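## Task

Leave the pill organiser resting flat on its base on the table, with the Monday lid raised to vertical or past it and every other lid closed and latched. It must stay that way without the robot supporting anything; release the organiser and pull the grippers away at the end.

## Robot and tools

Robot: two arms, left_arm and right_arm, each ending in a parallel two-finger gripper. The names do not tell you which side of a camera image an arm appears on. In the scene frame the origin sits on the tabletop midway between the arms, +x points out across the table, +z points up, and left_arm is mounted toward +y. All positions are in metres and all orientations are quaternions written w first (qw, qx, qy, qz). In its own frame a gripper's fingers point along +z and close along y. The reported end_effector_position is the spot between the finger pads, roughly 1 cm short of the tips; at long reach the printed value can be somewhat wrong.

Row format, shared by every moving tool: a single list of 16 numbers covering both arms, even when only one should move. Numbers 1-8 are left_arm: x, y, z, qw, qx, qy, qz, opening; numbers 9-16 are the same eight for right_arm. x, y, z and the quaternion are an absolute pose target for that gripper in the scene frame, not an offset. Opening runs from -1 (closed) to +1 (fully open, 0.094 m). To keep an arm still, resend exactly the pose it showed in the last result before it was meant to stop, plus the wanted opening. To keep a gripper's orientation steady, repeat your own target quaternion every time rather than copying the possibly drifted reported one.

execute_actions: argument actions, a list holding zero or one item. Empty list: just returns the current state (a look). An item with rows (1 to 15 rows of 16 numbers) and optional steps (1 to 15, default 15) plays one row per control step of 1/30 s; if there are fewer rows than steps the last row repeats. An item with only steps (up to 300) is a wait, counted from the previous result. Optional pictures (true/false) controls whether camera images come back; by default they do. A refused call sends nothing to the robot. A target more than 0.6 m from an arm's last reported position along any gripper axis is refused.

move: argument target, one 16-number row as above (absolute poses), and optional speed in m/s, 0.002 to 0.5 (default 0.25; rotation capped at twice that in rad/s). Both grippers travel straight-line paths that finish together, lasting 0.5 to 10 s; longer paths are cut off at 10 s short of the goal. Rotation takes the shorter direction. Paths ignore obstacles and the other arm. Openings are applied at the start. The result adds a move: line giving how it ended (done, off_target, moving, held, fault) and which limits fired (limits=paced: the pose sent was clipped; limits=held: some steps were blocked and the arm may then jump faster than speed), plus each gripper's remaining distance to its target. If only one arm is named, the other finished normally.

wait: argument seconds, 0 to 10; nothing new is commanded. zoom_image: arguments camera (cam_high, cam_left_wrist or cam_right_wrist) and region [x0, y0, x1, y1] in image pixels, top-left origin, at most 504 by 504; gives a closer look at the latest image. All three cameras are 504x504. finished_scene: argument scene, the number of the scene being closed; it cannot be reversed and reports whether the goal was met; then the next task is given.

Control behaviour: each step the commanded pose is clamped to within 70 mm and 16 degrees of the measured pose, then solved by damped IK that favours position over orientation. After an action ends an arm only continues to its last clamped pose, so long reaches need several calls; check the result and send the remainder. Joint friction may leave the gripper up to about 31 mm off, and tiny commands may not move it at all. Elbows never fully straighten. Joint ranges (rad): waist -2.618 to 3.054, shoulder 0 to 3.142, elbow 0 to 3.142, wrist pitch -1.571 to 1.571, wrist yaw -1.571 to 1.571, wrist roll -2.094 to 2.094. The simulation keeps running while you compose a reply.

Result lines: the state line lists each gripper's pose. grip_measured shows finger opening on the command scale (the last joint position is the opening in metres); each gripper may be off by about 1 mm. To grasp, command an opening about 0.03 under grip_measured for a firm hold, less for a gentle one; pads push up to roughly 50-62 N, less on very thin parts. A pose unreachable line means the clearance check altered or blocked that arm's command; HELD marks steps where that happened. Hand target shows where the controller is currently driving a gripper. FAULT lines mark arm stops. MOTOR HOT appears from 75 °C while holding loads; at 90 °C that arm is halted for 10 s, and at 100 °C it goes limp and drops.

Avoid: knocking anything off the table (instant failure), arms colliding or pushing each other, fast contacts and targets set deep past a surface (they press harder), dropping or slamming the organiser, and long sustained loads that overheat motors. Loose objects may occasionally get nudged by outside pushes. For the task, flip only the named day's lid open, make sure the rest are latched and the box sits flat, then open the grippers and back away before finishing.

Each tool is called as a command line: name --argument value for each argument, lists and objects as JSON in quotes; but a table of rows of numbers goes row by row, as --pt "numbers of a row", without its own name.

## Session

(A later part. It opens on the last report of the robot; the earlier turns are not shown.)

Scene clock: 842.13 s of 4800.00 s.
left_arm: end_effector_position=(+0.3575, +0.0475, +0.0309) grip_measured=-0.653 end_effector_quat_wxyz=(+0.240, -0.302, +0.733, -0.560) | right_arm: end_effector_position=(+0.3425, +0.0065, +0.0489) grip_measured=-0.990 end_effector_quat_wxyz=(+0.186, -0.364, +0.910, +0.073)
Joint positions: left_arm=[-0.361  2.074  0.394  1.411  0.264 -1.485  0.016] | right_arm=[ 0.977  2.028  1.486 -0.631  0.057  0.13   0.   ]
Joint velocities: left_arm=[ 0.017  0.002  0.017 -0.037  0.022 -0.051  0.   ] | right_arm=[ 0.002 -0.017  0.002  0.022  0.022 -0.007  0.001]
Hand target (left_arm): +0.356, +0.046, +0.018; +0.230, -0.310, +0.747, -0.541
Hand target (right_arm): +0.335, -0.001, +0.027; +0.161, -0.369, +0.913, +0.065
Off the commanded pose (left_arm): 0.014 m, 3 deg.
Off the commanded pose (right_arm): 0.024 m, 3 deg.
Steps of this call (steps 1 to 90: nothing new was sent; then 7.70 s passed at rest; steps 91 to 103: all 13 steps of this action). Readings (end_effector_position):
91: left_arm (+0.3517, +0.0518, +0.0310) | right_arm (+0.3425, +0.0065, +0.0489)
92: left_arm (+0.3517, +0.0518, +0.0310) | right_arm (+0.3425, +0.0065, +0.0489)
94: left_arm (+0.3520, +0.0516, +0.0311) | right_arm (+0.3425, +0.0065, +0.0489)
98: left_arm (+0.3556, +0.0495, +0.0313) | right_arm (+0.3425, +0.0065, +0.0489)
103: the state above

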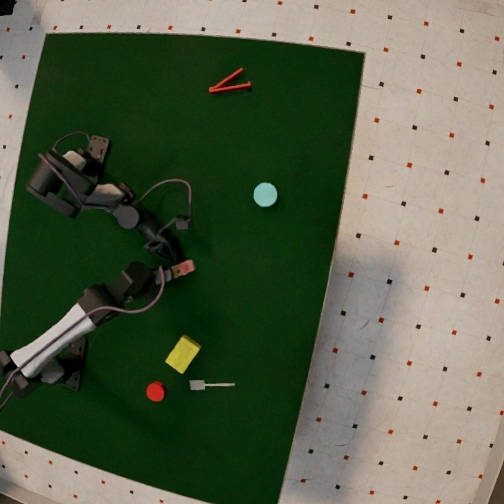

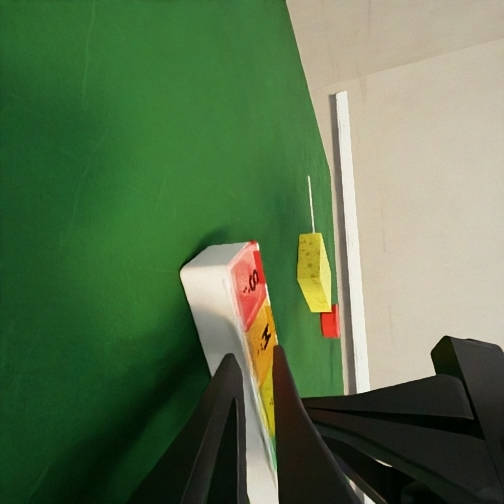

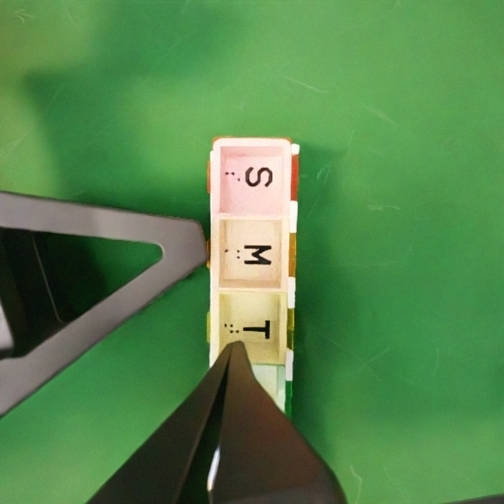

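execute_actions --actions '[{"rows":[[0.358,0.044,0.017,0.23,-0.31,0.747,-0.540,-0.65,0.335,-0.001,0.027,0.161,-0.369,0.913,0.065,-1],[0.359,0.043,0.017,0.23,-0.31,0.747,-0.540,-0.65,0.335,-0.001,0.027,0.161,-0.369,0.913,0.065,-1],[0.360,0.042,0.017,0.23,-0.31,0.747,-0.540,-0.65,0.335,-0.001,0.027,0.161,-0.369,0.913,0.065,-1],[0.360,0.041,0.017,0.23,-0.31,0.747,-0.540,-0.65,0.335,-0.001,0.027,0.161,-0.369,0.913,0.065,-1],[0.361,0.040,0.017,0.23,-0.31,0.747,-0.540,-0.65,0.335,-0.001,0.027,0.161,-0.369,0.913,0.065,-1]],"steps":9}]'

zoom_image --camera "cam_right_wrist" --region '[120, 130, 340, 350]'

zoom_image --camera "cam_left_wrist" --region '[170, 290, 330, 450]'

Scene clock: 853.33 s of 4800.00 s.
left_arm: end_effector_position=(+0.3613, +0.0442, +0.0308) grip_measured=-0.653 end_effector_quat_wxyz=(+0.242, -0.303, +0.734, -0.558) | right_arm: end_effector_position=(+0.3430, +0.0066, +0.0491) grip_measured=-0.990 end_effector_quat_wxyz=(+0.187, -0.364, +0.909, +0.073)
Joint positions: left_arm=[-0.368  2.074  0.414  1.388  0.252 -1.485  0.016] | right_arm=[ 0.977  2.028  1.486 -0.629  0.059  0.13   0.   ]
Joint velocities: left_arm=[-0.012  0.002  0.007  0.007  0.007 -0.066 -0.001] | right_arm=[-0.002 -0.002  0.002 -0.066 -0.022 -0.007 -0.002]
Hand target (left_arm): +0.360, +0.041, +0.017; +0.230, -0.310, +0.747, -0.541
Hand target (right_arm): +0.335, -0.001, +0.027; +0.161, -0.369, +0.913, +0.065
Off the commanded pose (left_arm): 0.014 m, 3 deg.
Off the commanded pose (right_arm): 0.025 m, 3 deg.
Steps of this call (steps 1 to 90: nothing new was sent; then 7.90 s passed at rest; steps 91 to 99: all 9 steps of this action). Readings (end_effector_position):
91: left_arm (+0.3574, +0.0474, +0.0307) | right_arm (+0.3425, +0.0065, +0.0489)
92: left_arm (+0.3578, +0.0472, +0.0309) | right_arm (+0.3425, +0.0065, +0.0489)
94: left_arm (+0.3594, +0.0459, +0.0311) | right_arm (+0.3425, +0.0065, +0.0489)
98: left_arm (+0.3612, +0.0442, +0.0307) | right_arm (+0.3429, +0.0066, +0.0490)
99: the state above

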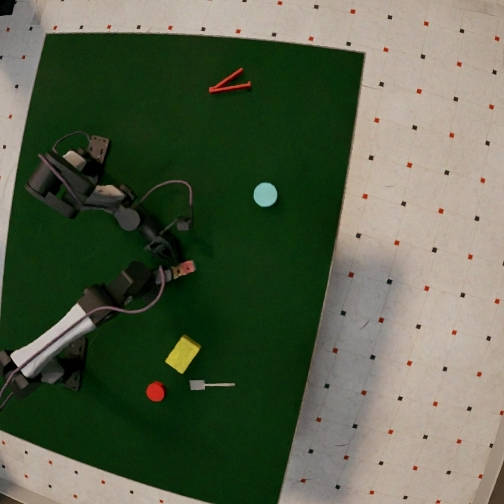

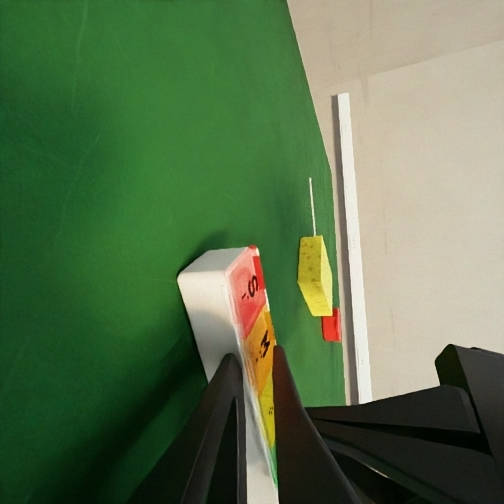

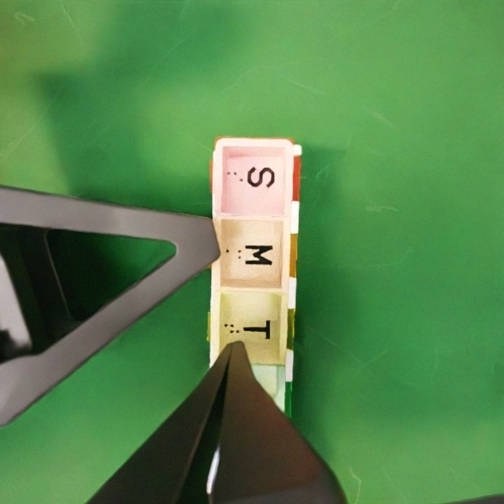

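Region (120, 130, 340, 350) of cam_right_wrist's 504x504 image, scaled by 2.291, with more detail than that image has.

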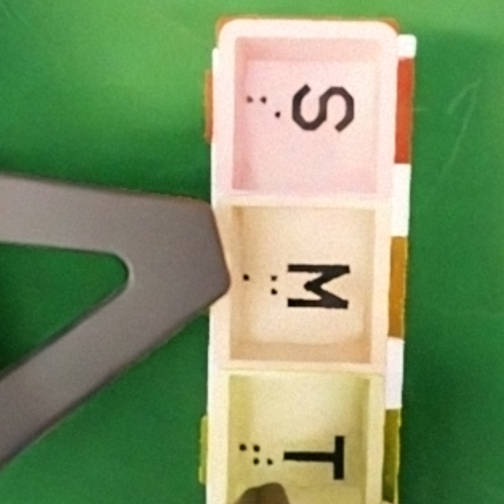

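Region (170, 290, 330, 450) of cam_left_wrist's 504x504 image, scaled by 3.150, with more detail than that image has.

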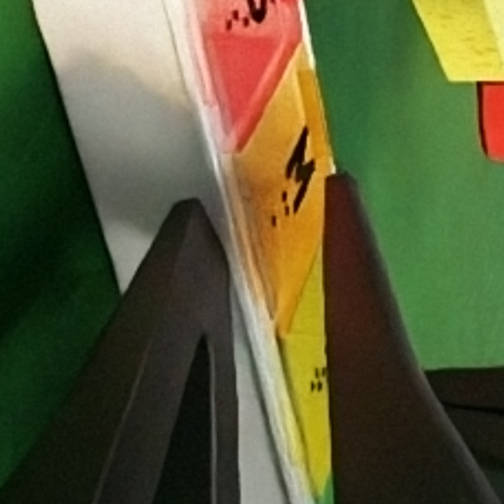

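execute_actions --actions '[{"rows":[[0.360,0.039,0.017,0.23,-0.31,0.747,-0.540,-0.65,0.335,-0.001,0.025,0.161,-0.369,0.913,0.065,-1],[0.360,0.038,0.017,0.23,-0.31,0.747,-0.540,-0.65,0.335,-0.001,0.025,0.161,-0.369,0.913,0.065,-1],[0.359,0.037,0.017,0.23,-0.31,0.747,-0.540,-0.65,0.335,-0.001,0.025,0.161,-0.369,0.913,0.065,-1]],"steps":8}]'

zoom_image --camera "cam_right_wrist" --region '[120, 130, 340, 350]'

Scene clock: 868.07 s of 4800.00 s.
left_arm: end_effector_position=(+0.3618, +0.0438, +0.0304) grip_measured=-0.652 end_effector_quat_wxyz=(+0.247, -0.307, +0.733, -0.555) | right_arm: end_effector_position=(+0.3436, +0.0070, +0.0494) grip_measured=-0.990 end_effector_quat_wxyz=(+0.188, -0.364, +0.909, +0.073)
Joint positions: left_arm=[-0.378  2.074  0.414  1.387  0.23  -1.485  0.016] | right_arm=[ 0.977  2.028  1.486 -0.626  0.061  0.13   0.   ]
Joint velocities: left_arm=[-0.017  0.012  0.007 -0.007 -0.037  0.081 -0.001] | right_arm=[ 0.012 -0.012  0.007 -0.007 -0.081 -0.051  0.   ]
Hand target (left_arm): +0.358, +0.038, +0.017; +0.230, -0.310, +0.747, -0.541
Hand target (right_arm): +0.335, -0.001, +0.025; +0.161, -0.369, +0.913, +0.065
Off the commanded pose (left_arm): 0.015 m, 3 deg.
Off the commanded pose (right_arm): 0.027 m, 3 deg.
Steps of this call (steps 1 to 90: nothing new was sent; then 11.47 s passed at rest; steps 91 to 98: all 8 steps of this action). Readings (end_effector_position):
91: left_arm (+0.3614, +0.0440, +0.0307) | right_arm (+0.3431, +0.0068, +0.0492)
92: left_arm (+0.3614, +0.0440, +0.0306) | right_arm (+0.3433, +0.0069, +0.0492)
94: left_arm (+0.3616, +0.0439, +0.0305) | right_arm (+0.3434, +0.0069, +0.0493)
98: the state above

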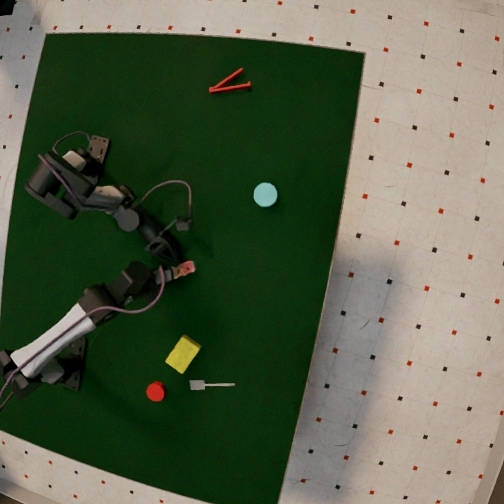

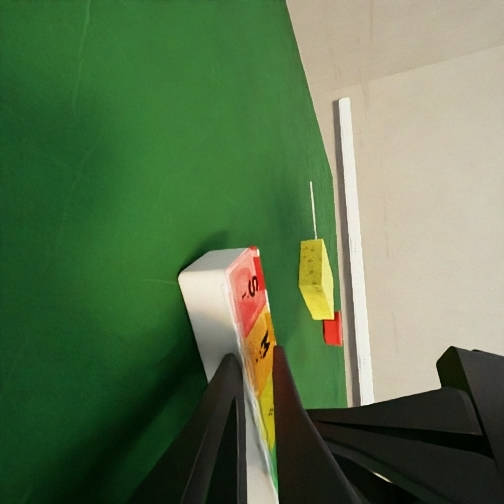

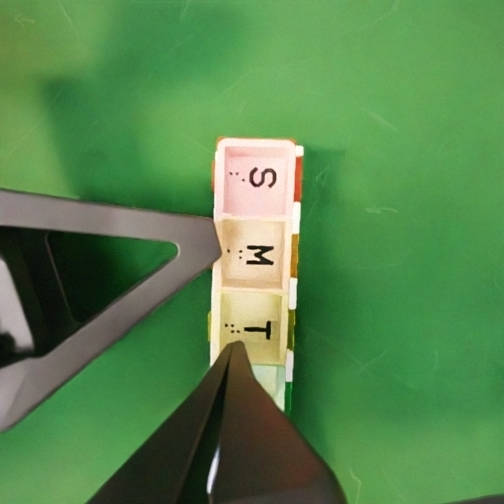

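Region (120, 130, 340, 350) of cam_right_wrist's 504x504 image, scaled by 2.291, with more detail than that image has.

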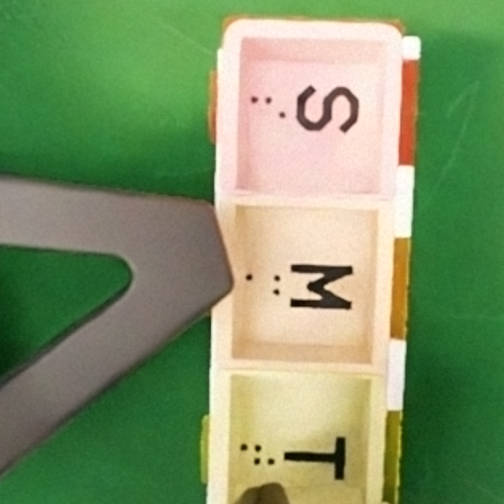

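execute_actions --actions '[{"rows":[[0.362,0.041,0.030,0.23,-0.31,0.747,-0.540,-0.7,0.335,-0.001,0.025,0.161,-0.369,0.913,0.065,-1],[0.362,0.041,0.036,0.23,-0.31,0.747,-0.540,-0.7,0.335,-0.001,0.025,0.161,-0.369,0.913,0.065,-1],[0.363,0.040,0.042,0.23,-0.31,0.747,-0.540,-0.7,0.335,-0.001,0.025,0.161,-0.369,0.913,0.065,-1],[0.363,0.040,0.046,0.23,-0.31,0.747,-0.540,-0.7,0.335,-0.001,0.025,0.161,-0.369,0.913,0.065,-1]],"steps":10}]'

zoom_image --camera "cam_left_wrist" --region '[170, 290, 330, 450]'

zoom_image --camera "cam_right_wrist" --region '[120, 130, 340, 350]'

Scene clock: 875.10 s of 4800.00 s.
left_arm: end_effector_position=(+0.3630, +0.0422, +0.0508) grip_measured=-0.698 end_effector_quat_wxyz=(+0.242, -0.308, +0.736, -0.552) | right_arm: end_effector_position=(+0.3439, +0.0074, +0.0496) grip_measured=-0.990 end_effector_quat_wxyz=(+0.189, -0.364, +0.909, +0.074)
Joint positions: left_arm=[-0.378  1.938  0.422  1.232  0.234 -1.485  0.014] | right_arm=[ 0.977  2.028  1.486 -0.624  0.06   0.13   0.   ]
Joint velocities: left_arm=[-0.007 -0.002  0.032 -0.154 -0.007 -0.066 -0.001] | right_arm=[-0.007 -0.007  0.002  0.037  0.066 -0.007 -0.001]
Hand target (left_arm): +0.362, +0.040, +0.046; +0.231, -0.310, +0.746, -0.542
Hand target (right_arm): +0.335, -0.001, +0.025; +0.161, -0.369, +0.913, +0.065
Off the commanded pose (left_arm): 0.005 m, 2 deg.
Off the commanded pose (right_arm): 0.027 m, 3 deg.
Steps of this call (steps 1 to 90: nothing new was sent; then 3.70 s passed at rest; steps 91 to 100: all 10 steps of this action). Readings (end_effector_position):
91: left_arm (+0.3619, +0.0439, +0.0310) | right_arm (+0.3436, +0.0070, +0.0494)
92: left_arm (+0.3614, +0.0439, +0.0313) | right_arm (+0.3437, +0.0071, +0.0494)
94: left_arm (+0.3607, +0.0442, +0.0346) | right_arm (+0.3439, +0.0074, +0.0496)
98: left_arm (+0.3623, +0.0427, +0.0502) | right_arm (+0.3439, +0.0074, +0.0496)
100: the state above

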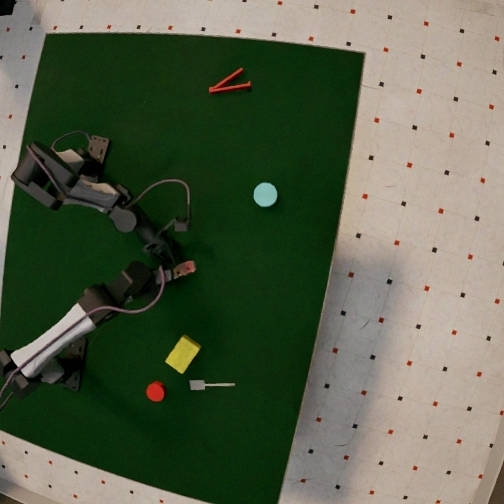

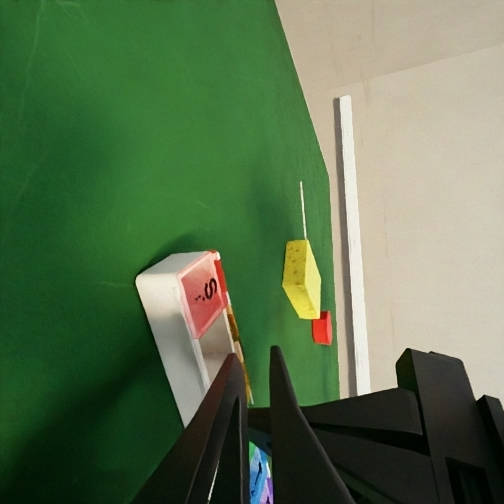

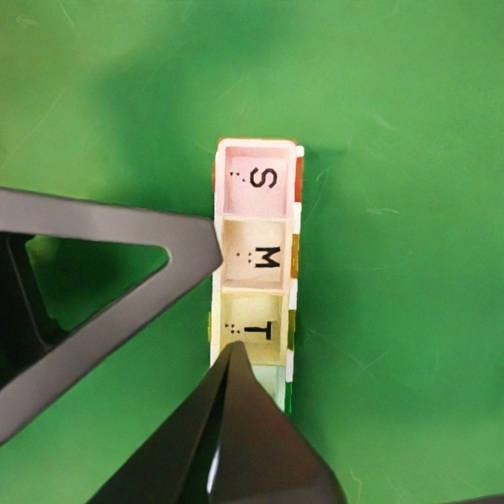

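Region (170, 290, 330, 450) of cam_left_wrist's 504x504 image, scaled by 3.150, with more detail than that image has.

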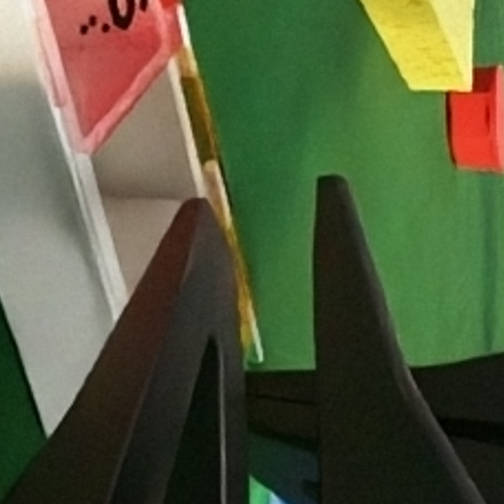

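Region (120, 130, 340, 350) of cam_right_wrist's 504x504 image, scaled by 2.291, with more detail than that image has.

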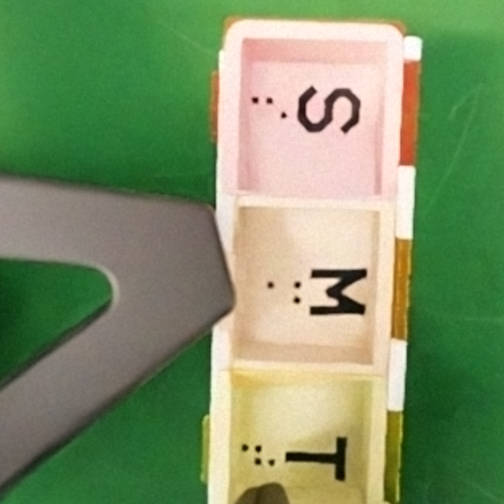

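execute_actions --actions '[{"rows":[[0.365,0.038,0.048,0.23,-0.31,0.747,-0.540,-0.7,0.335,-0.001,0.025,0.161,-0.369,0.913,0.065,-1],[0.367,0.036,0.050,0.23,-0.31,0.747,-0.540,-0.7,0.335,-0.001,0.025,0.161,-0.369,0.913,0.065,-1],[0.369,0.034,0.052,0.23,-0.31,0.747,-0.540,-0.7,0.335,-0.001,0.025,0.161,-0.369,0.913,0.065,-1],[0.371,0.032,0.054,0.23,-0.31,0.747,-0.540,-0.7,0.335,-0.001,0.025,0.161,-0.369,0.913,0.065,-1],[0.373,0.030,0.055,0.23,-0.31,0.747,-0.540,-0.7,0.335,-0.001,0.025,0.161,-0.369,0.913,0.065,-1]],"steps":12}]'

zoom_image --camera "cam_left_wrist" --region '[120, 200, 400, 480]'

Scene clock: 896.57 s of 4800.00 s.
left_arm: end_effector_position=(+0.3743, +0.0368, +0.0525) grip_measured=-0.698 end_effector_quat_wxyz=(+0.237, -0.315, +0.743, -0.542) | right_arm: end_effector_position=(+0.3453, +0.0084, +0.0495) grip_measured=-0.990 end_effector_quat_wxyz=(+0.194, -0.363, +0.908, +0.075)
Joint positions: left_arm=[-0.378  1.918  0.483  1.12   0.228 -1.485  0.014] | right_arm=[ 0.977  2.028  1.482 -0.611  0.063  0.13   0.   ]
Joint velocities: left_arm=[-0.002  0.007 -0.002 -0.051 -0.007 -0.007  0.001] | right_arm=[-0.002  0.012 -0.012  0.022 -0.037 -0.081  0.   ]
Hand target (left_arm): +0.373, +0.030, +0.055; +0.230, -0.310, +0.747, -0.541
Hand target (right_arm): +0.335, -0.001, +0.025; +0.161, -0.369, +0.913, +0.064
Off the commanded pose (left_arm): 0.007 m, 1 deg.
Off the commanded pose (right_arm): 0.028 m, 4 deg.
Steps of this call (steps 1 to 90: nothing new was sent; then 18.07 s passed at rest; steps 91 to 102: all 12 steps of this action). Readings (end_effector_position):
91: left_arm (+0.3614, +0.0442, +0.0413) | right_arm (+0.3439, +0.0074, +0.0496)
92: left_arm (+0.3619, +0.0439, +0.0407) | right_arm (+0.3439, +0.0075, +0.0496)
94: left_arm (+0.3646, +0.0423, +0.0407) | right_arm (+0.3443, +0.0079, +0.0499)
98: left_arm (+0.3721, +0.0380, +0.0499) | right_arm (+0.3453, +0.0085, +0.0497)
102: the state above

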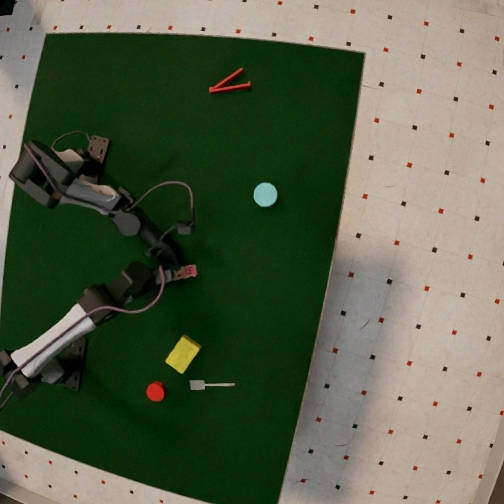

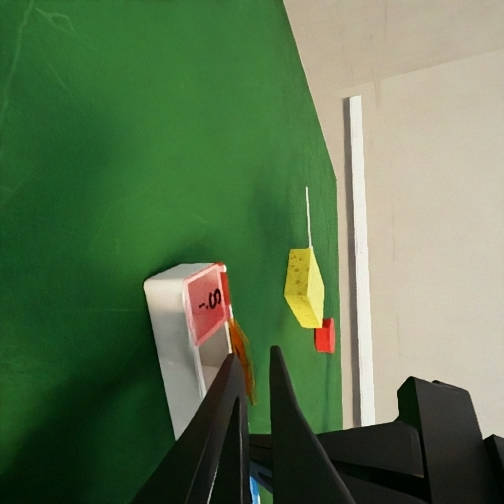

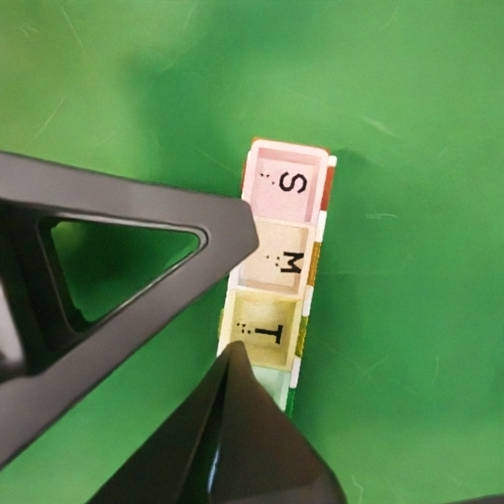

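Region (120, 200, 400, 480) of cam_left_wrist's 504x504 image, scaled by 1.800, with more detail than that image has.

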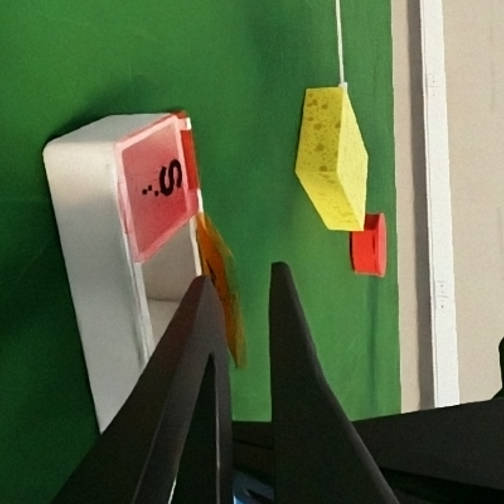

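execute_actions --actions '[]'

Scene clock: 902.67 s of 4800.00 s.
left_arm: end_effector_position=(+0.3733, +0.0373, +0.0492) grip_measured=-0.698 end_effector_quat_wxyz=(+0.233, -0.317, +0.746, -0.537) | right_arm: end_effector_position=(+0.3453, +0.0084, +0.0495) grip_measured=-0.990 end_effector_quat_wxyz=(+0.194, -0.363, +0.908, +0.075)
Joint positions: left_arm=[-0.378  1.918  0.483  1.106  0.228 -1.485  0.014] | right_arm=[ 0.977  2.028  1.482 -0.611  0.063  0.13   0.   ]
Joint velocities: left_arm=[-0.002 -0.002 -0.002  0.007 -0.007 -0.007 -0.   ] | right_arm=[ 0.002 -0.002  0.012 -0.007  0.022  0.007  0.   ]
Hand target (left_arm): +0.373, +0.030, +0.055; +0.230, -0.310, +0.747, -0.541
Hand target (right_arm): +0.335, -0.001, +0.025; +0.161, -0.369, +0.913, +0.064
Off the commanded pose (left_arm): 0.009 m, 1 deg.
Off the commanded pose (right_arm): 0.028 m, 4 deg.
Steps of this call (steps 1 to 90: nothing new was sent; then 3.10 s passed at rest). Readings (end_effector_position):
1: left_arm (+0.3741, +0.0369, +0.0519) | right_arm (+0.3453, +0.0084, +0.0495)
2: left_arm (+0.3739, +0.0370, +0.0512) | right_arm (+0.3453, +0.0084, +0.0495)
4: left_arm (+0.3737, +0.0371, +0.0504) | right_arm (+0.3453, +0.0084, +0.0495)
8: left_arm (+0.3735, +0.0373, +0.0497) | right_arm (+0.3453, +0.0084, +0.0495)
90: the state above

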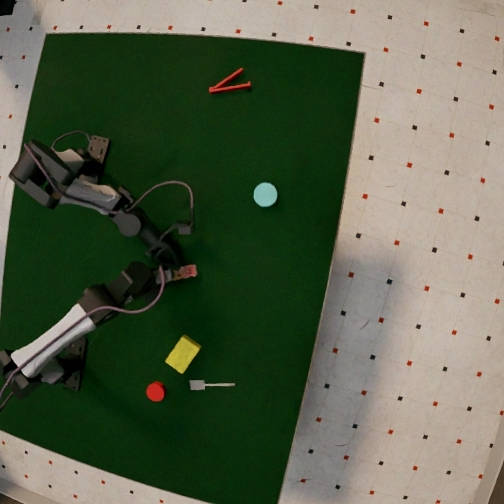

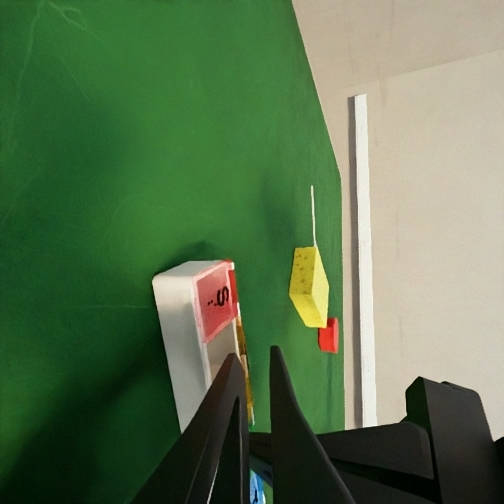

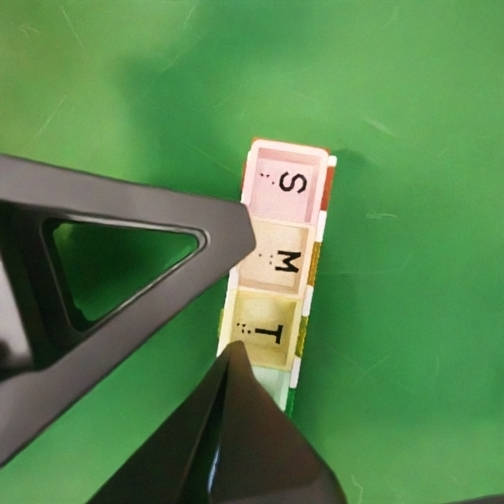

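execute_actions --actions '[{"rows":[[0.373,0.031,0.060,0.23,-0.31,0.747,-0.540,-0.7,0.335,-0.001,0.025,0.161,-0.369,0.913,0.065,-1],[0.374,0.031,0.064,0.23,-0.31,0.747,-0.540,-0.62,0.335,-0.001,0.025,0.161,-0.369,0.913,0.065,-1],[0.375,0.030,0.068,0.23,-0.31,0.747,-0.540,-0.55,0.335,-0.001,0.025,0.161,-0.369,0.913,0.065,-1],[0.376,0.029,0.071,0.23,-0.31,0.747,-0.540,-0.5,0.335,-0.001,0.025,0.161,-0.369,0.913,0.065,-1],[0.377,0.028,0.073,0.23,-0.31,0.747,-0.540,-0.45,0.335,-0.001,0.025,0.161,-0.369,0.913,0.065,-1]],"steps":12}]'

Scene clock: 913.23 s of 4800.00 s.
left_arm: end_effector_position=(+0.3799, +0.0336, +0.0735) grip_measured=-0.453 end_effector_quat_wxyz=(+0.240, -0.312, +0.740, -0.545) | right_arm: end_effector_position=(+0.3453, +0.0084, +0.0495) grip_measured=-0.990 end_effector_quat_wxyz=(+0.194, -0.363, +0.908, +0.075)
Joint positions: left_arm=[-0.378  1.838  0.515  1.021  0.228 -1.485  0.026] | right_arm=[ 0.977  2.028  1.482 -0.611  0.063  0.13   0.   ]
Joint velocities: left_arm=[-0.002  0.012 -0.012 -0.183  0.022  0.051  0.   ] | right_arm=[-0.002 -0.002  0.002 -0.037 -0.037  0.007  0.   ]
Hand target (left_arm): +0.377, +0.028, +0.073; +0.231, -0.310, +0.747, -0.541
Hand target (right_arm): +0.335, -0.001, +0.025; +0.161, -0.369, +0.913, +0.065
Off the commanded pose (left_arm): 0.006 m, 2 deg.
Off the commanded pose (right_arm): 0.028 m, 4 deg.
Steps of this call (steps 1 to 90: nothing new was sent; then 7.17 s passed at rest; steps 91 to 102: all 12 steps of this action). Readings (end_effector_position):
91: left_arm (+0.3732, +0.0374, +0.0494) | right_arm (+0.3453, +0.0084, +0.0495)
92: left_arm (+0.3729, +0.0376, +0.0499) | right_arm (+0.3453, +0.0084, +0.0495)
94: left_arm (+0.3729, +0.0376, +0.0549) | right_arm (+0.3453, +0.0084, +0.0495)
98: left_arm (+0.3791, +0.0341, +0.0728) | right_arm (+0.3453, +0.0084, +0.0495)
102: the state above

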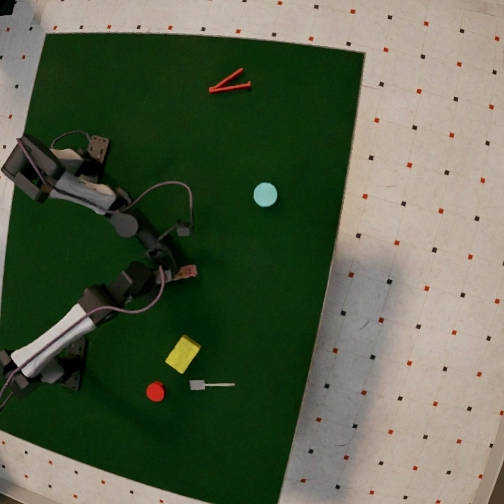

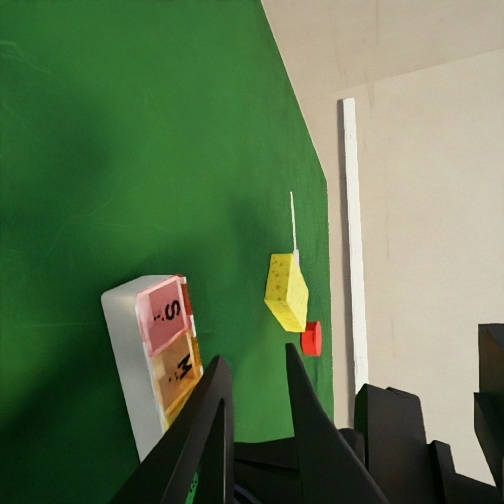

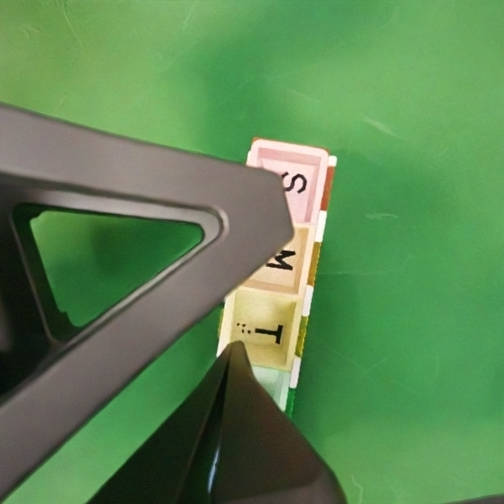

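execute_actions --actions '[{"rows":[[0.365,0.040,0.066,0.23,-0.31,0.747,-0.540,-0.5,0.335,-0.001,0.025,0.161,-0.369,0.913,0.065,-1],[0.355,0.048,0.060,0.23,-0.31,0.747,-0.540,-0.6,0.335,-0.001,0.025,0.161,-0.369,0.913,0.065,-1],[0.347,0.054,0.052,0.23,-0.31,0.747,-0.540,-0.65,0.335,-0.001,0.025,0.161,-0.369,0.913,0.065,-1],[0.345,0.056,0.044,0.23,-0.31,0.747,-0.540,-0.65,0.335,-0.001,0.025,0.161,-0.369,0.913,0.065,-1],[0.345,0.056,0.036,0.23,-0.31,0.747,-0.540,-0.65,0.335,-0.001,0.025,0.161,-0.369,0.913,0.065,-1],[0.345,0.056,0.028,0.23,-0.31,0.747,-0.540,-0.65,0.335,-0.001,0.025,0.161,-0.369,0.913,0.065,-1],[0.345,0.056,0.022,0.23,-0.31,0.747,-0.540,-0.65,0.335,-0.001,0.025,0.161,-0.369,0.913,0.065,-1],[0.345,0.056,0.019,0.23,-0.31,0.747,-0.540,-0.65,0.335,-0.001,0.025,0.161,-0.369,0.913,0.065,-1]],"steps":15}]'

Scene clock: 932.70 s of 4800.00 s.
left_arm: end_effector_position=(+0.3473, +0.0507, +0.0262) grip_measured=-0.648 end_effector_quat_wxyz=(+0.230, -0.309, +0.748, -0.541) | right_arm: end_effector_position=(+0.3453, +0.0084, +0.0495) grip_measured=-0.990 end_effector_quat_wxyz=(+0.194, -0.363, +0.908, +0.075)
Joint positions: left_arm=[-0.371  2.014  0.364  1.325  0.252 -1.477  0.017] | right_arm=[ 0.977  2.028  1.482 -0.611  0.063  0.13   0.   ]
Joint velocities: left_arm=[-0.017  0.095  0.002  0.198 -0.037  0.022 -0.001] | right_arm=[ 0.012  0.012  0.002 -0.007  0.051 -0.037 -0.   ]
Hand target (left_arm): +0.345, +0.056, +0.020; +0.230, -0.310, +0.748, -0.540
Hand target (right_arm): +0.335, -0.001, +0.025; +0.161, -0.369, +0.913, +0.065
Off the commanded pose (left_arm): 0.009 m, 0 deg.
Off the commanded pose (right_arm): 0.028 m, 4 deg.
Steps of this call (steps 1 to 90: nothing new was sent; then 15.97 s passed at rest; steps 91 to 105: all 15 steps of this action). Readings (end_effector_position):
91: left_arm (+0.3776, +0.0347, +0.0685) | right_arm (+0.3453, +0.0084, +0.0495)
92: left_arm (+0.3745, +0.0361, +0.0675) | right_arm (+0.3453, +0.0084, +0.0495)
94: left_arm (+0.3612, +0.0427, +0.0588) | right_arm (+0.3453, +0.0084, +0.0495)
98: left_arm (+0.3445, +0.0520, +0.0296) | right_arm (+0.3453, +0.0084, +0.0495)
105: the state above

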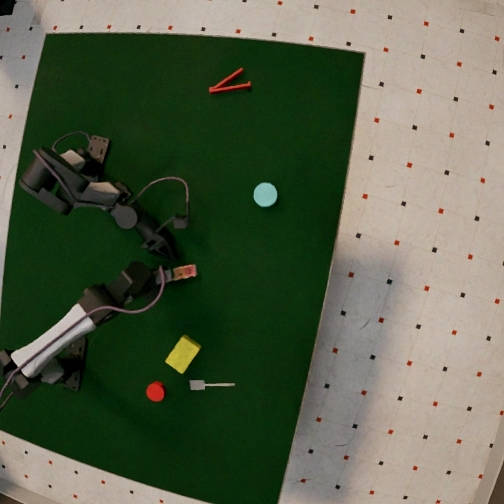

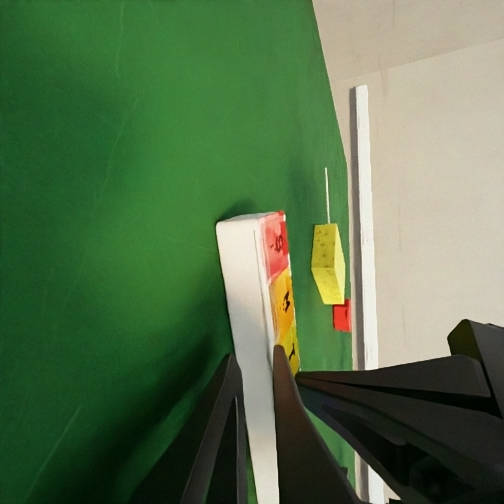

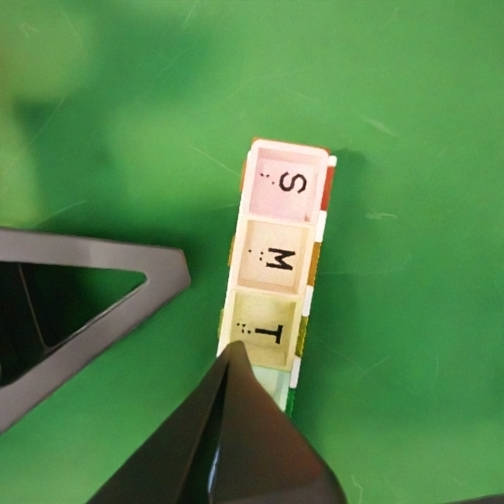

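execute_actions --actions '[{"rows":[[0.349,0.053,0.021,0.23,-0.31,0.747,-0.540,-0.65,0.335,-0.001,0.025,0.161,-0.369,0.913,0.065,-1],[0.352,0.051,0.021,0.23,-0.31,0.747,-0.540,-0.65,0.335,-0.001,0.025,0.161,-0.369,0.913,0.065,-1],[0.355,0.049,0.021,0.23,-0.31,0.747,-0.540,-0.65,0.335,-0.001,0.025,0.161,-0.369,0.913,0.065,-1],[0.357,0.047,0.020,0.23,-0.31,0.747,-0.540,-0.65,0.335,-0.001,0.025,0.161,-0.369,0.913,0.065,-1],[0.359,0.045,0.020,0.23,-0.31,0.747,-0.540,-0.65,0.335,-0.001,0.025,0.161,-0.369,0.913,0.065,-1],[0.360,0.043,0.020,0.23,-0.31,0.747,-0.540,-0.65,0.335,-0.001,0.025,0.161,-0.369,0.913,0.065,-1]],"steps":12}]'

Scene clock: 950.07 s of 4800.00 s.
left_arm: end_effector_position=(+0.3590, +0.0441, +0.0347) grip_measured=-0.648 end_effector_quat_wxyz=(+0.241, -0.301, +0.738, -0.554) | right_arm: end_effector_position=(+0.3453, +0.0084, +0.0495) grip_measured=-0.990 end_effector_quat_wxyz=(+0.194, -0.363, +0.908, +0.075)
Joint positions: left_arm=[-0.371  2.034  0.406  1.346  0.252 -1.477  0.017] | right_arm=[ 0.977  2.028  1.482 -0.611  0.063  0.13   0.   ]
Joint velocities: left_arm=[-0.002 -0.007 -0.012 -0.081 -0.007 -0.037 -0.002] | right_arm=[-0.002 -0.007 -0.007  0.066  0.007 -0.066 -0.001]
Hand target (left_arm): +0.359, +0.044, +0.020; +0.230, -0.310, +0.748, -0.540
Hand target (right_arm): +0.335, -0.001, +0.025; +0.161, -0.369, +0.913, +0.065
Off the commanded pose (left_arm): 0.015 m, 3 deg.
Off the commanded pose (right_arm): 0.028 m, 4 deg.
Steps of this call (steps 1 to 90: nothing new was sent; then 13.97 s passed at rest; steps 91 to 102: all 12 steps of this action). Readings (end_effector_position):
91: left_arm (+0.3492, +0.0496, +0.0328) | right_arm (+0.3453, +0.0084, +0.0495)
92: left_arm (+0.3492, +0.0496, +0.0328) | right_arm (+0.3453, +0.0084, +0.0495)
94: left_arm (+0.3507, +0.0488, +0.0331) | right_arm (+0.3453, +0.0084, +0.0495)
98: left_arm (+0.3581, +0.0446, +0.0347) | right_arm (+0.3453, +0.0084, +0.0495)
102: the state above

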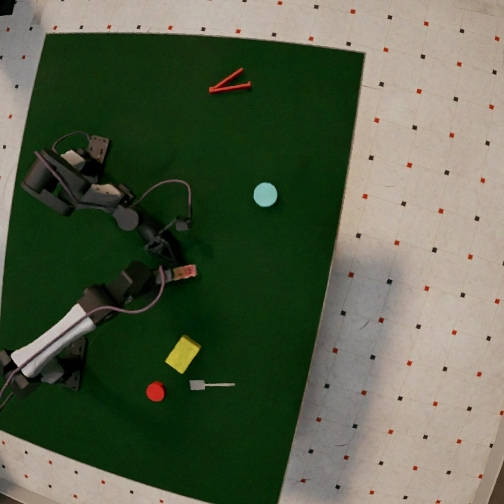

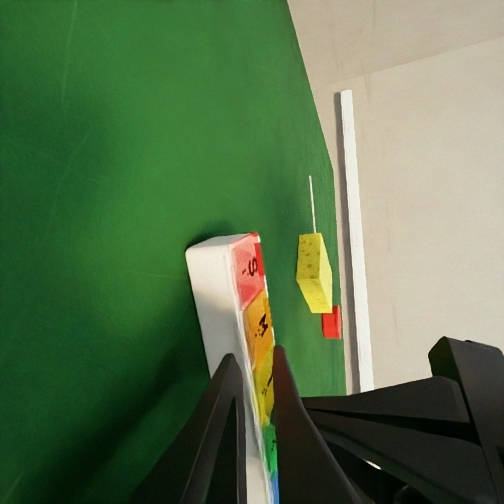

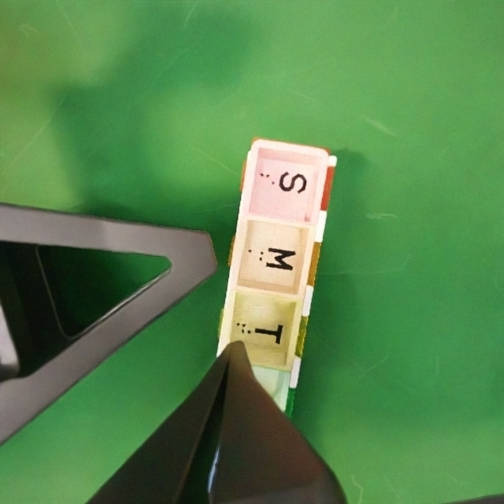

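execute_actions --actions '[{"rows":[[0.359,0.044,0.015,0.23,-0.31,0.747,-0.540,-0.65,0.335,-0.001,0.025,0.161,-0.369,0.913,0.065,-1],[0.359,0.044,0.012,0.23,-0.31,0.747,-0.540,-0.65,0.335,-0.001,0.025,0.161,-0.369,0.913,0.065,-1],[0.359,0.044,0.012,0.23,-0.31,0.747,-0.540,-0.65,0.335,-0.001,0.025,0.161,-0.369,0.913,0.065,-1],[0.360,0.044,0.014,0.23,-0.31,0.747,-0.540,-0.65,0.335,-0.001,0.025,0.161,-0.369,0.913,0.065,-1],[0.362,0.042,0.016,0.23,-0.31,0.747,-0.540,-0.65,0.335,-0.001,0.025,0.161,-0.369,0.913,0.065,-1],[0.364,0.041,0.016,0.23,-0.31,0.747,-0.540,-0.65,0.335,-0.001,0.025,0.161,-0.369,0.913,0.065,-1]],"steps":12}]'

zoom_image --camera "cam_left_wrist" --region '[170, 250, 330, 410]'

Scene clock: 958.27 s of 4800.00 s.
left_arm: end_effector_position=(+0.3630, +0.0419, +0.0318) grip_measured=-0.648 end_effector_quat_wxyz=(+0.240, -0.302, +0.737, -0.556) | right_arm: end_effector_position=(+0.3453, +0.0084, +0.0495) grip_measured=-0.990 end_effector_quat_wxyz=(+0.194, -0.363, +0.908, +0.075)
Joint positions: left_arm=[-0.371  2.06   0.425  1.355  0.252 -1.48   0.017] | right_arm=[ 0.977  2.028  1.482 -0.611  0.063  0.13   0.   ]
Joint velocities: left_arm=[ 0.007  0.012  0.012 -0.066  0.022  0.007 -0.001] | right_arm=[-0.002 -0.012  0.007 -0.037  0.022  0.007 -0.   ]
Hand target (left_arm): +0.363, +0.042, +0.017; +0.230, -0.310, +0.747, -0.541
Hand target (right_arm): +0.335, -0.001, +0.025; +0.161, -0.369, +0.913, +0.065
Off the commanded pose (left_arm): 0.016 m, 3 deg.
Off the commanded pose (right_arm): 0.028 m, 4 deg.
Steps of this call (steps 1 to 90: nothing new was sent; then 4.80 s passed at rest; steps 91 to 102: all 12 steps of this action). Readings (end_effector_position):
91: left_arm (+0.3587, +0.0443, +0.0331) | right_arm (+0.3453, +0.0084, +0.0495)
92: left_arm (+0.3585, +0.0444, +0.0313) | right_arm (+0.3453, +0.0084, +0.0495)
94: left_arm (+0.3586, +0.0443, +0.0294) | right_arm (+0.3453, +0.0084, +0.0495)
98: left_arm (+0.3621, +0.0424, +0.0315) | right_arm (+0.3453, +0.0084, +0.0495)
102: the state above

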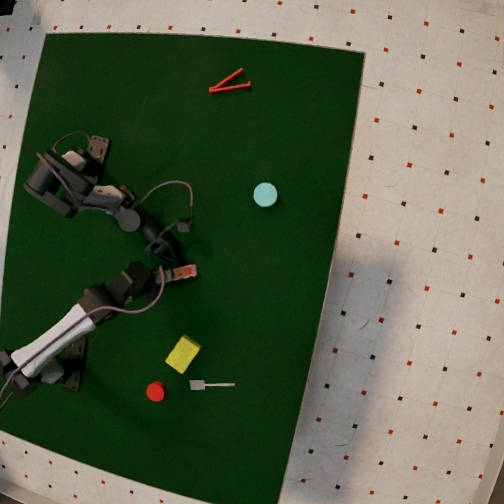

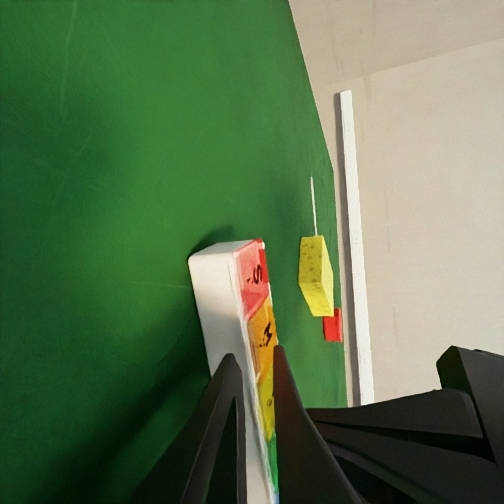

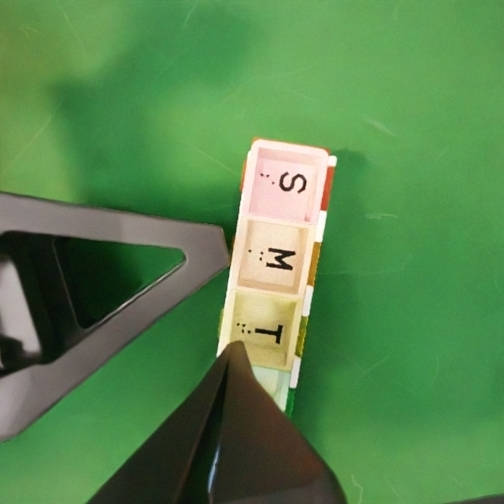

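Region (170, 250, 330, 410) of cam_left_wrist's 504x504 image, scaled by 3.150, with more detail than that image has.

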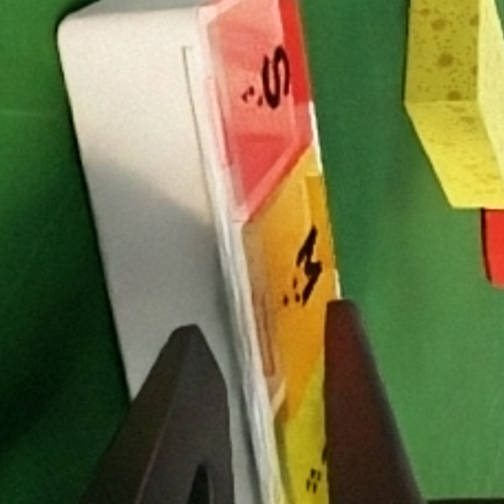

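execute_actions --actions '[{"rows":[[0.365,0.040,0.030,0.23,-0.31,0.747,-0.540,-0.65,0.335,-0.001,0.025,0.161,-0.369,0.913,0.065,-1],[0.365,0.040,0.036,0.23,-0.31,0.747,-0.540,-0.65,0.335,-0.001,0.025,0.161,-0.369,0.913,0.065,-1],[0.365,0.040,0.042,0.23,-0.31,0.747,-0.540,-0.65,0.335,-0.001,0.025,0.161,-0.369,0.913,0.065,-1],[0.365,0.040,0.046,0.23,-0.31,0.747,-0.540,-0.68,0.335,-0.001,0.025,0.161,-0.369,0.913,0.065,-1],[0.365,0.040,0.046,0.23,-0.31,0.747,-0.540,-0.68,0.335,-0.001,0.025,0.161,-0.369,0.913,0.065,-1],[0.365,0.040,0.046,0.23,-0.31,0.747,-0.540,-0.68,0.335,-0.001,0.025,0.161,-0.369,0.913,0.065,-1],[0.367,0.038,0.047,0.23,-0.31,0.747,-0.540,-0.68,0.335,-0.001,0.025,0.161,-0.369,0.913,0.065,-1],[0.369,0.036,0.048,0.23,-0.31,0.747,-0.540,-0.68,0.335,-0.001,0.025,0.161,-0.369,0.913,0.065,-1],[0.371,0.034,0.049,0.23,-0.31,0.747,-0.540,-0.66,0.335,-0.001,0.025,0.161,-0.369,0.913,0.065,-1],[0.373,0.032,0.050,0.23,-0.31,0.747,-0.540,-0.64,0.335,-0.001,0.025,0.161,-0.369,0.913,0.065,-1],[0.374,0.030,0.051,0.23,-0.31,0.747,-0.540,-0.62,0.335,-0.001,0.025,0.161,-0.369,0.913,0.065,-1]],"steps":15}]'

zoom_image --camera "cam_left_wrist" --region '[150, 250, 330, 430]'

Scene clock: 971.37 s of 4800.00 s.
left_arm: end_effector_position=(+0.3735, +0.0338, +0.0519) grip_measured=-0.623 end_effector_quat_wxyz=(+0.237, -0.305, +0.741, -0.549) | right_arm: end_effector_position=(+0.3453, +0.0084, +0.0495) grip_measured=-0.990 end_effector_quat_wxyz=(+0.194, -0.363, +0.908, +0.075)
Joint positions: left_arm=[-0.379  1.942  0.483  1.16   0.244 -1.48   0.018] | right_arm=[ 0.977  2.028  1.482 -0.611  0.063  0.13   0.   ]
Joint velocities: left_arm=[-0.017 -0.012  0.032 -0.125 -0.007  0.022 -0.   ] | right_arm=[ 0.007  0.007 -0.002  0.007  0.051  0.007 -0.001]
Hand target (left_arm): +0.374, +0.030, +0.051; +0.231, -0.310, +0.747, -0.541
Hand target (right_arm): +0.335, -0.001, +0.025; +0.161, -0.369, +0.913, +0.065
Off the commanded pose (left_arm): 0.004 m, 2 deg.
Off the commanded pose (right_arm): 0.028 m, 4 deg.
Steps of this call (steps 1 to 90: nothing new was sent; then 9.60 s passed at rest; steps 91 to 105: all 15 steps of this action). Readings (end_effector_position):
91: left_arm (+0.3624, +0.0422, +0.0298) | right_arm (+0.3453, +0.0084, +0.0495)
92: left_arm (+0.3619, +0.0425, +0.0292) | right_arm (+0.3453, +0.0084, +0.0495)
94: left_arm (+0.3617, +0.0426, +0.0338) | right_arm (+0.3453, +0.0084, +0.0495)
98: left_arm (+0.3653, +0.0407, +0.0517) | right_arm (+0.3453, +0.0084, +0.0495)
105: the state above

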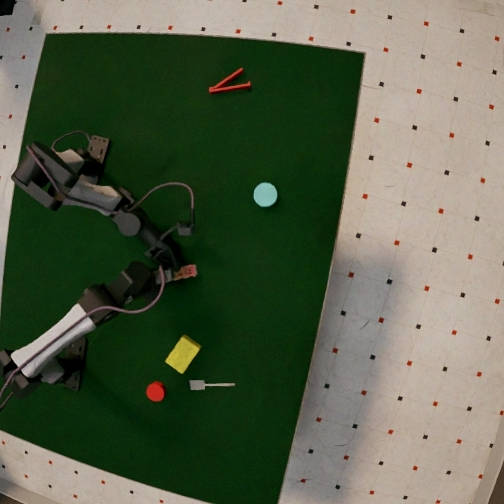

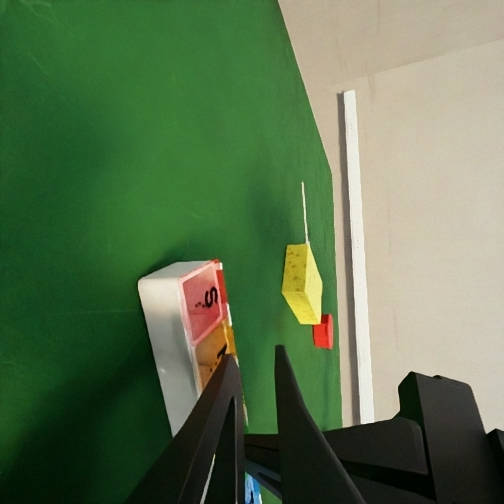

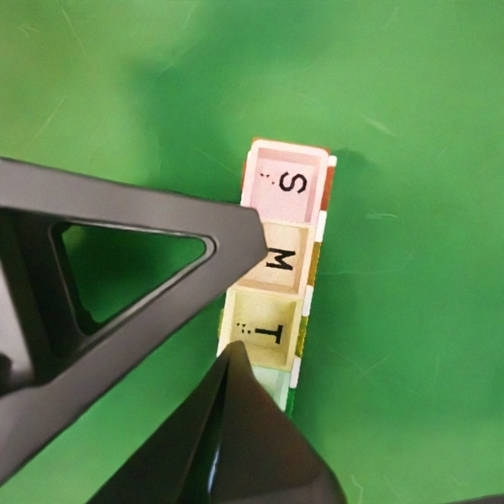

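Region (150, 250, 330, 430) of cam_left_wrist's 504x504 image, scaled by 2.800, with more detail than that image has.

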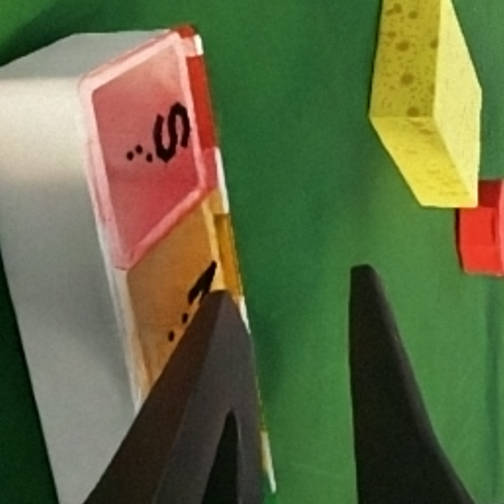

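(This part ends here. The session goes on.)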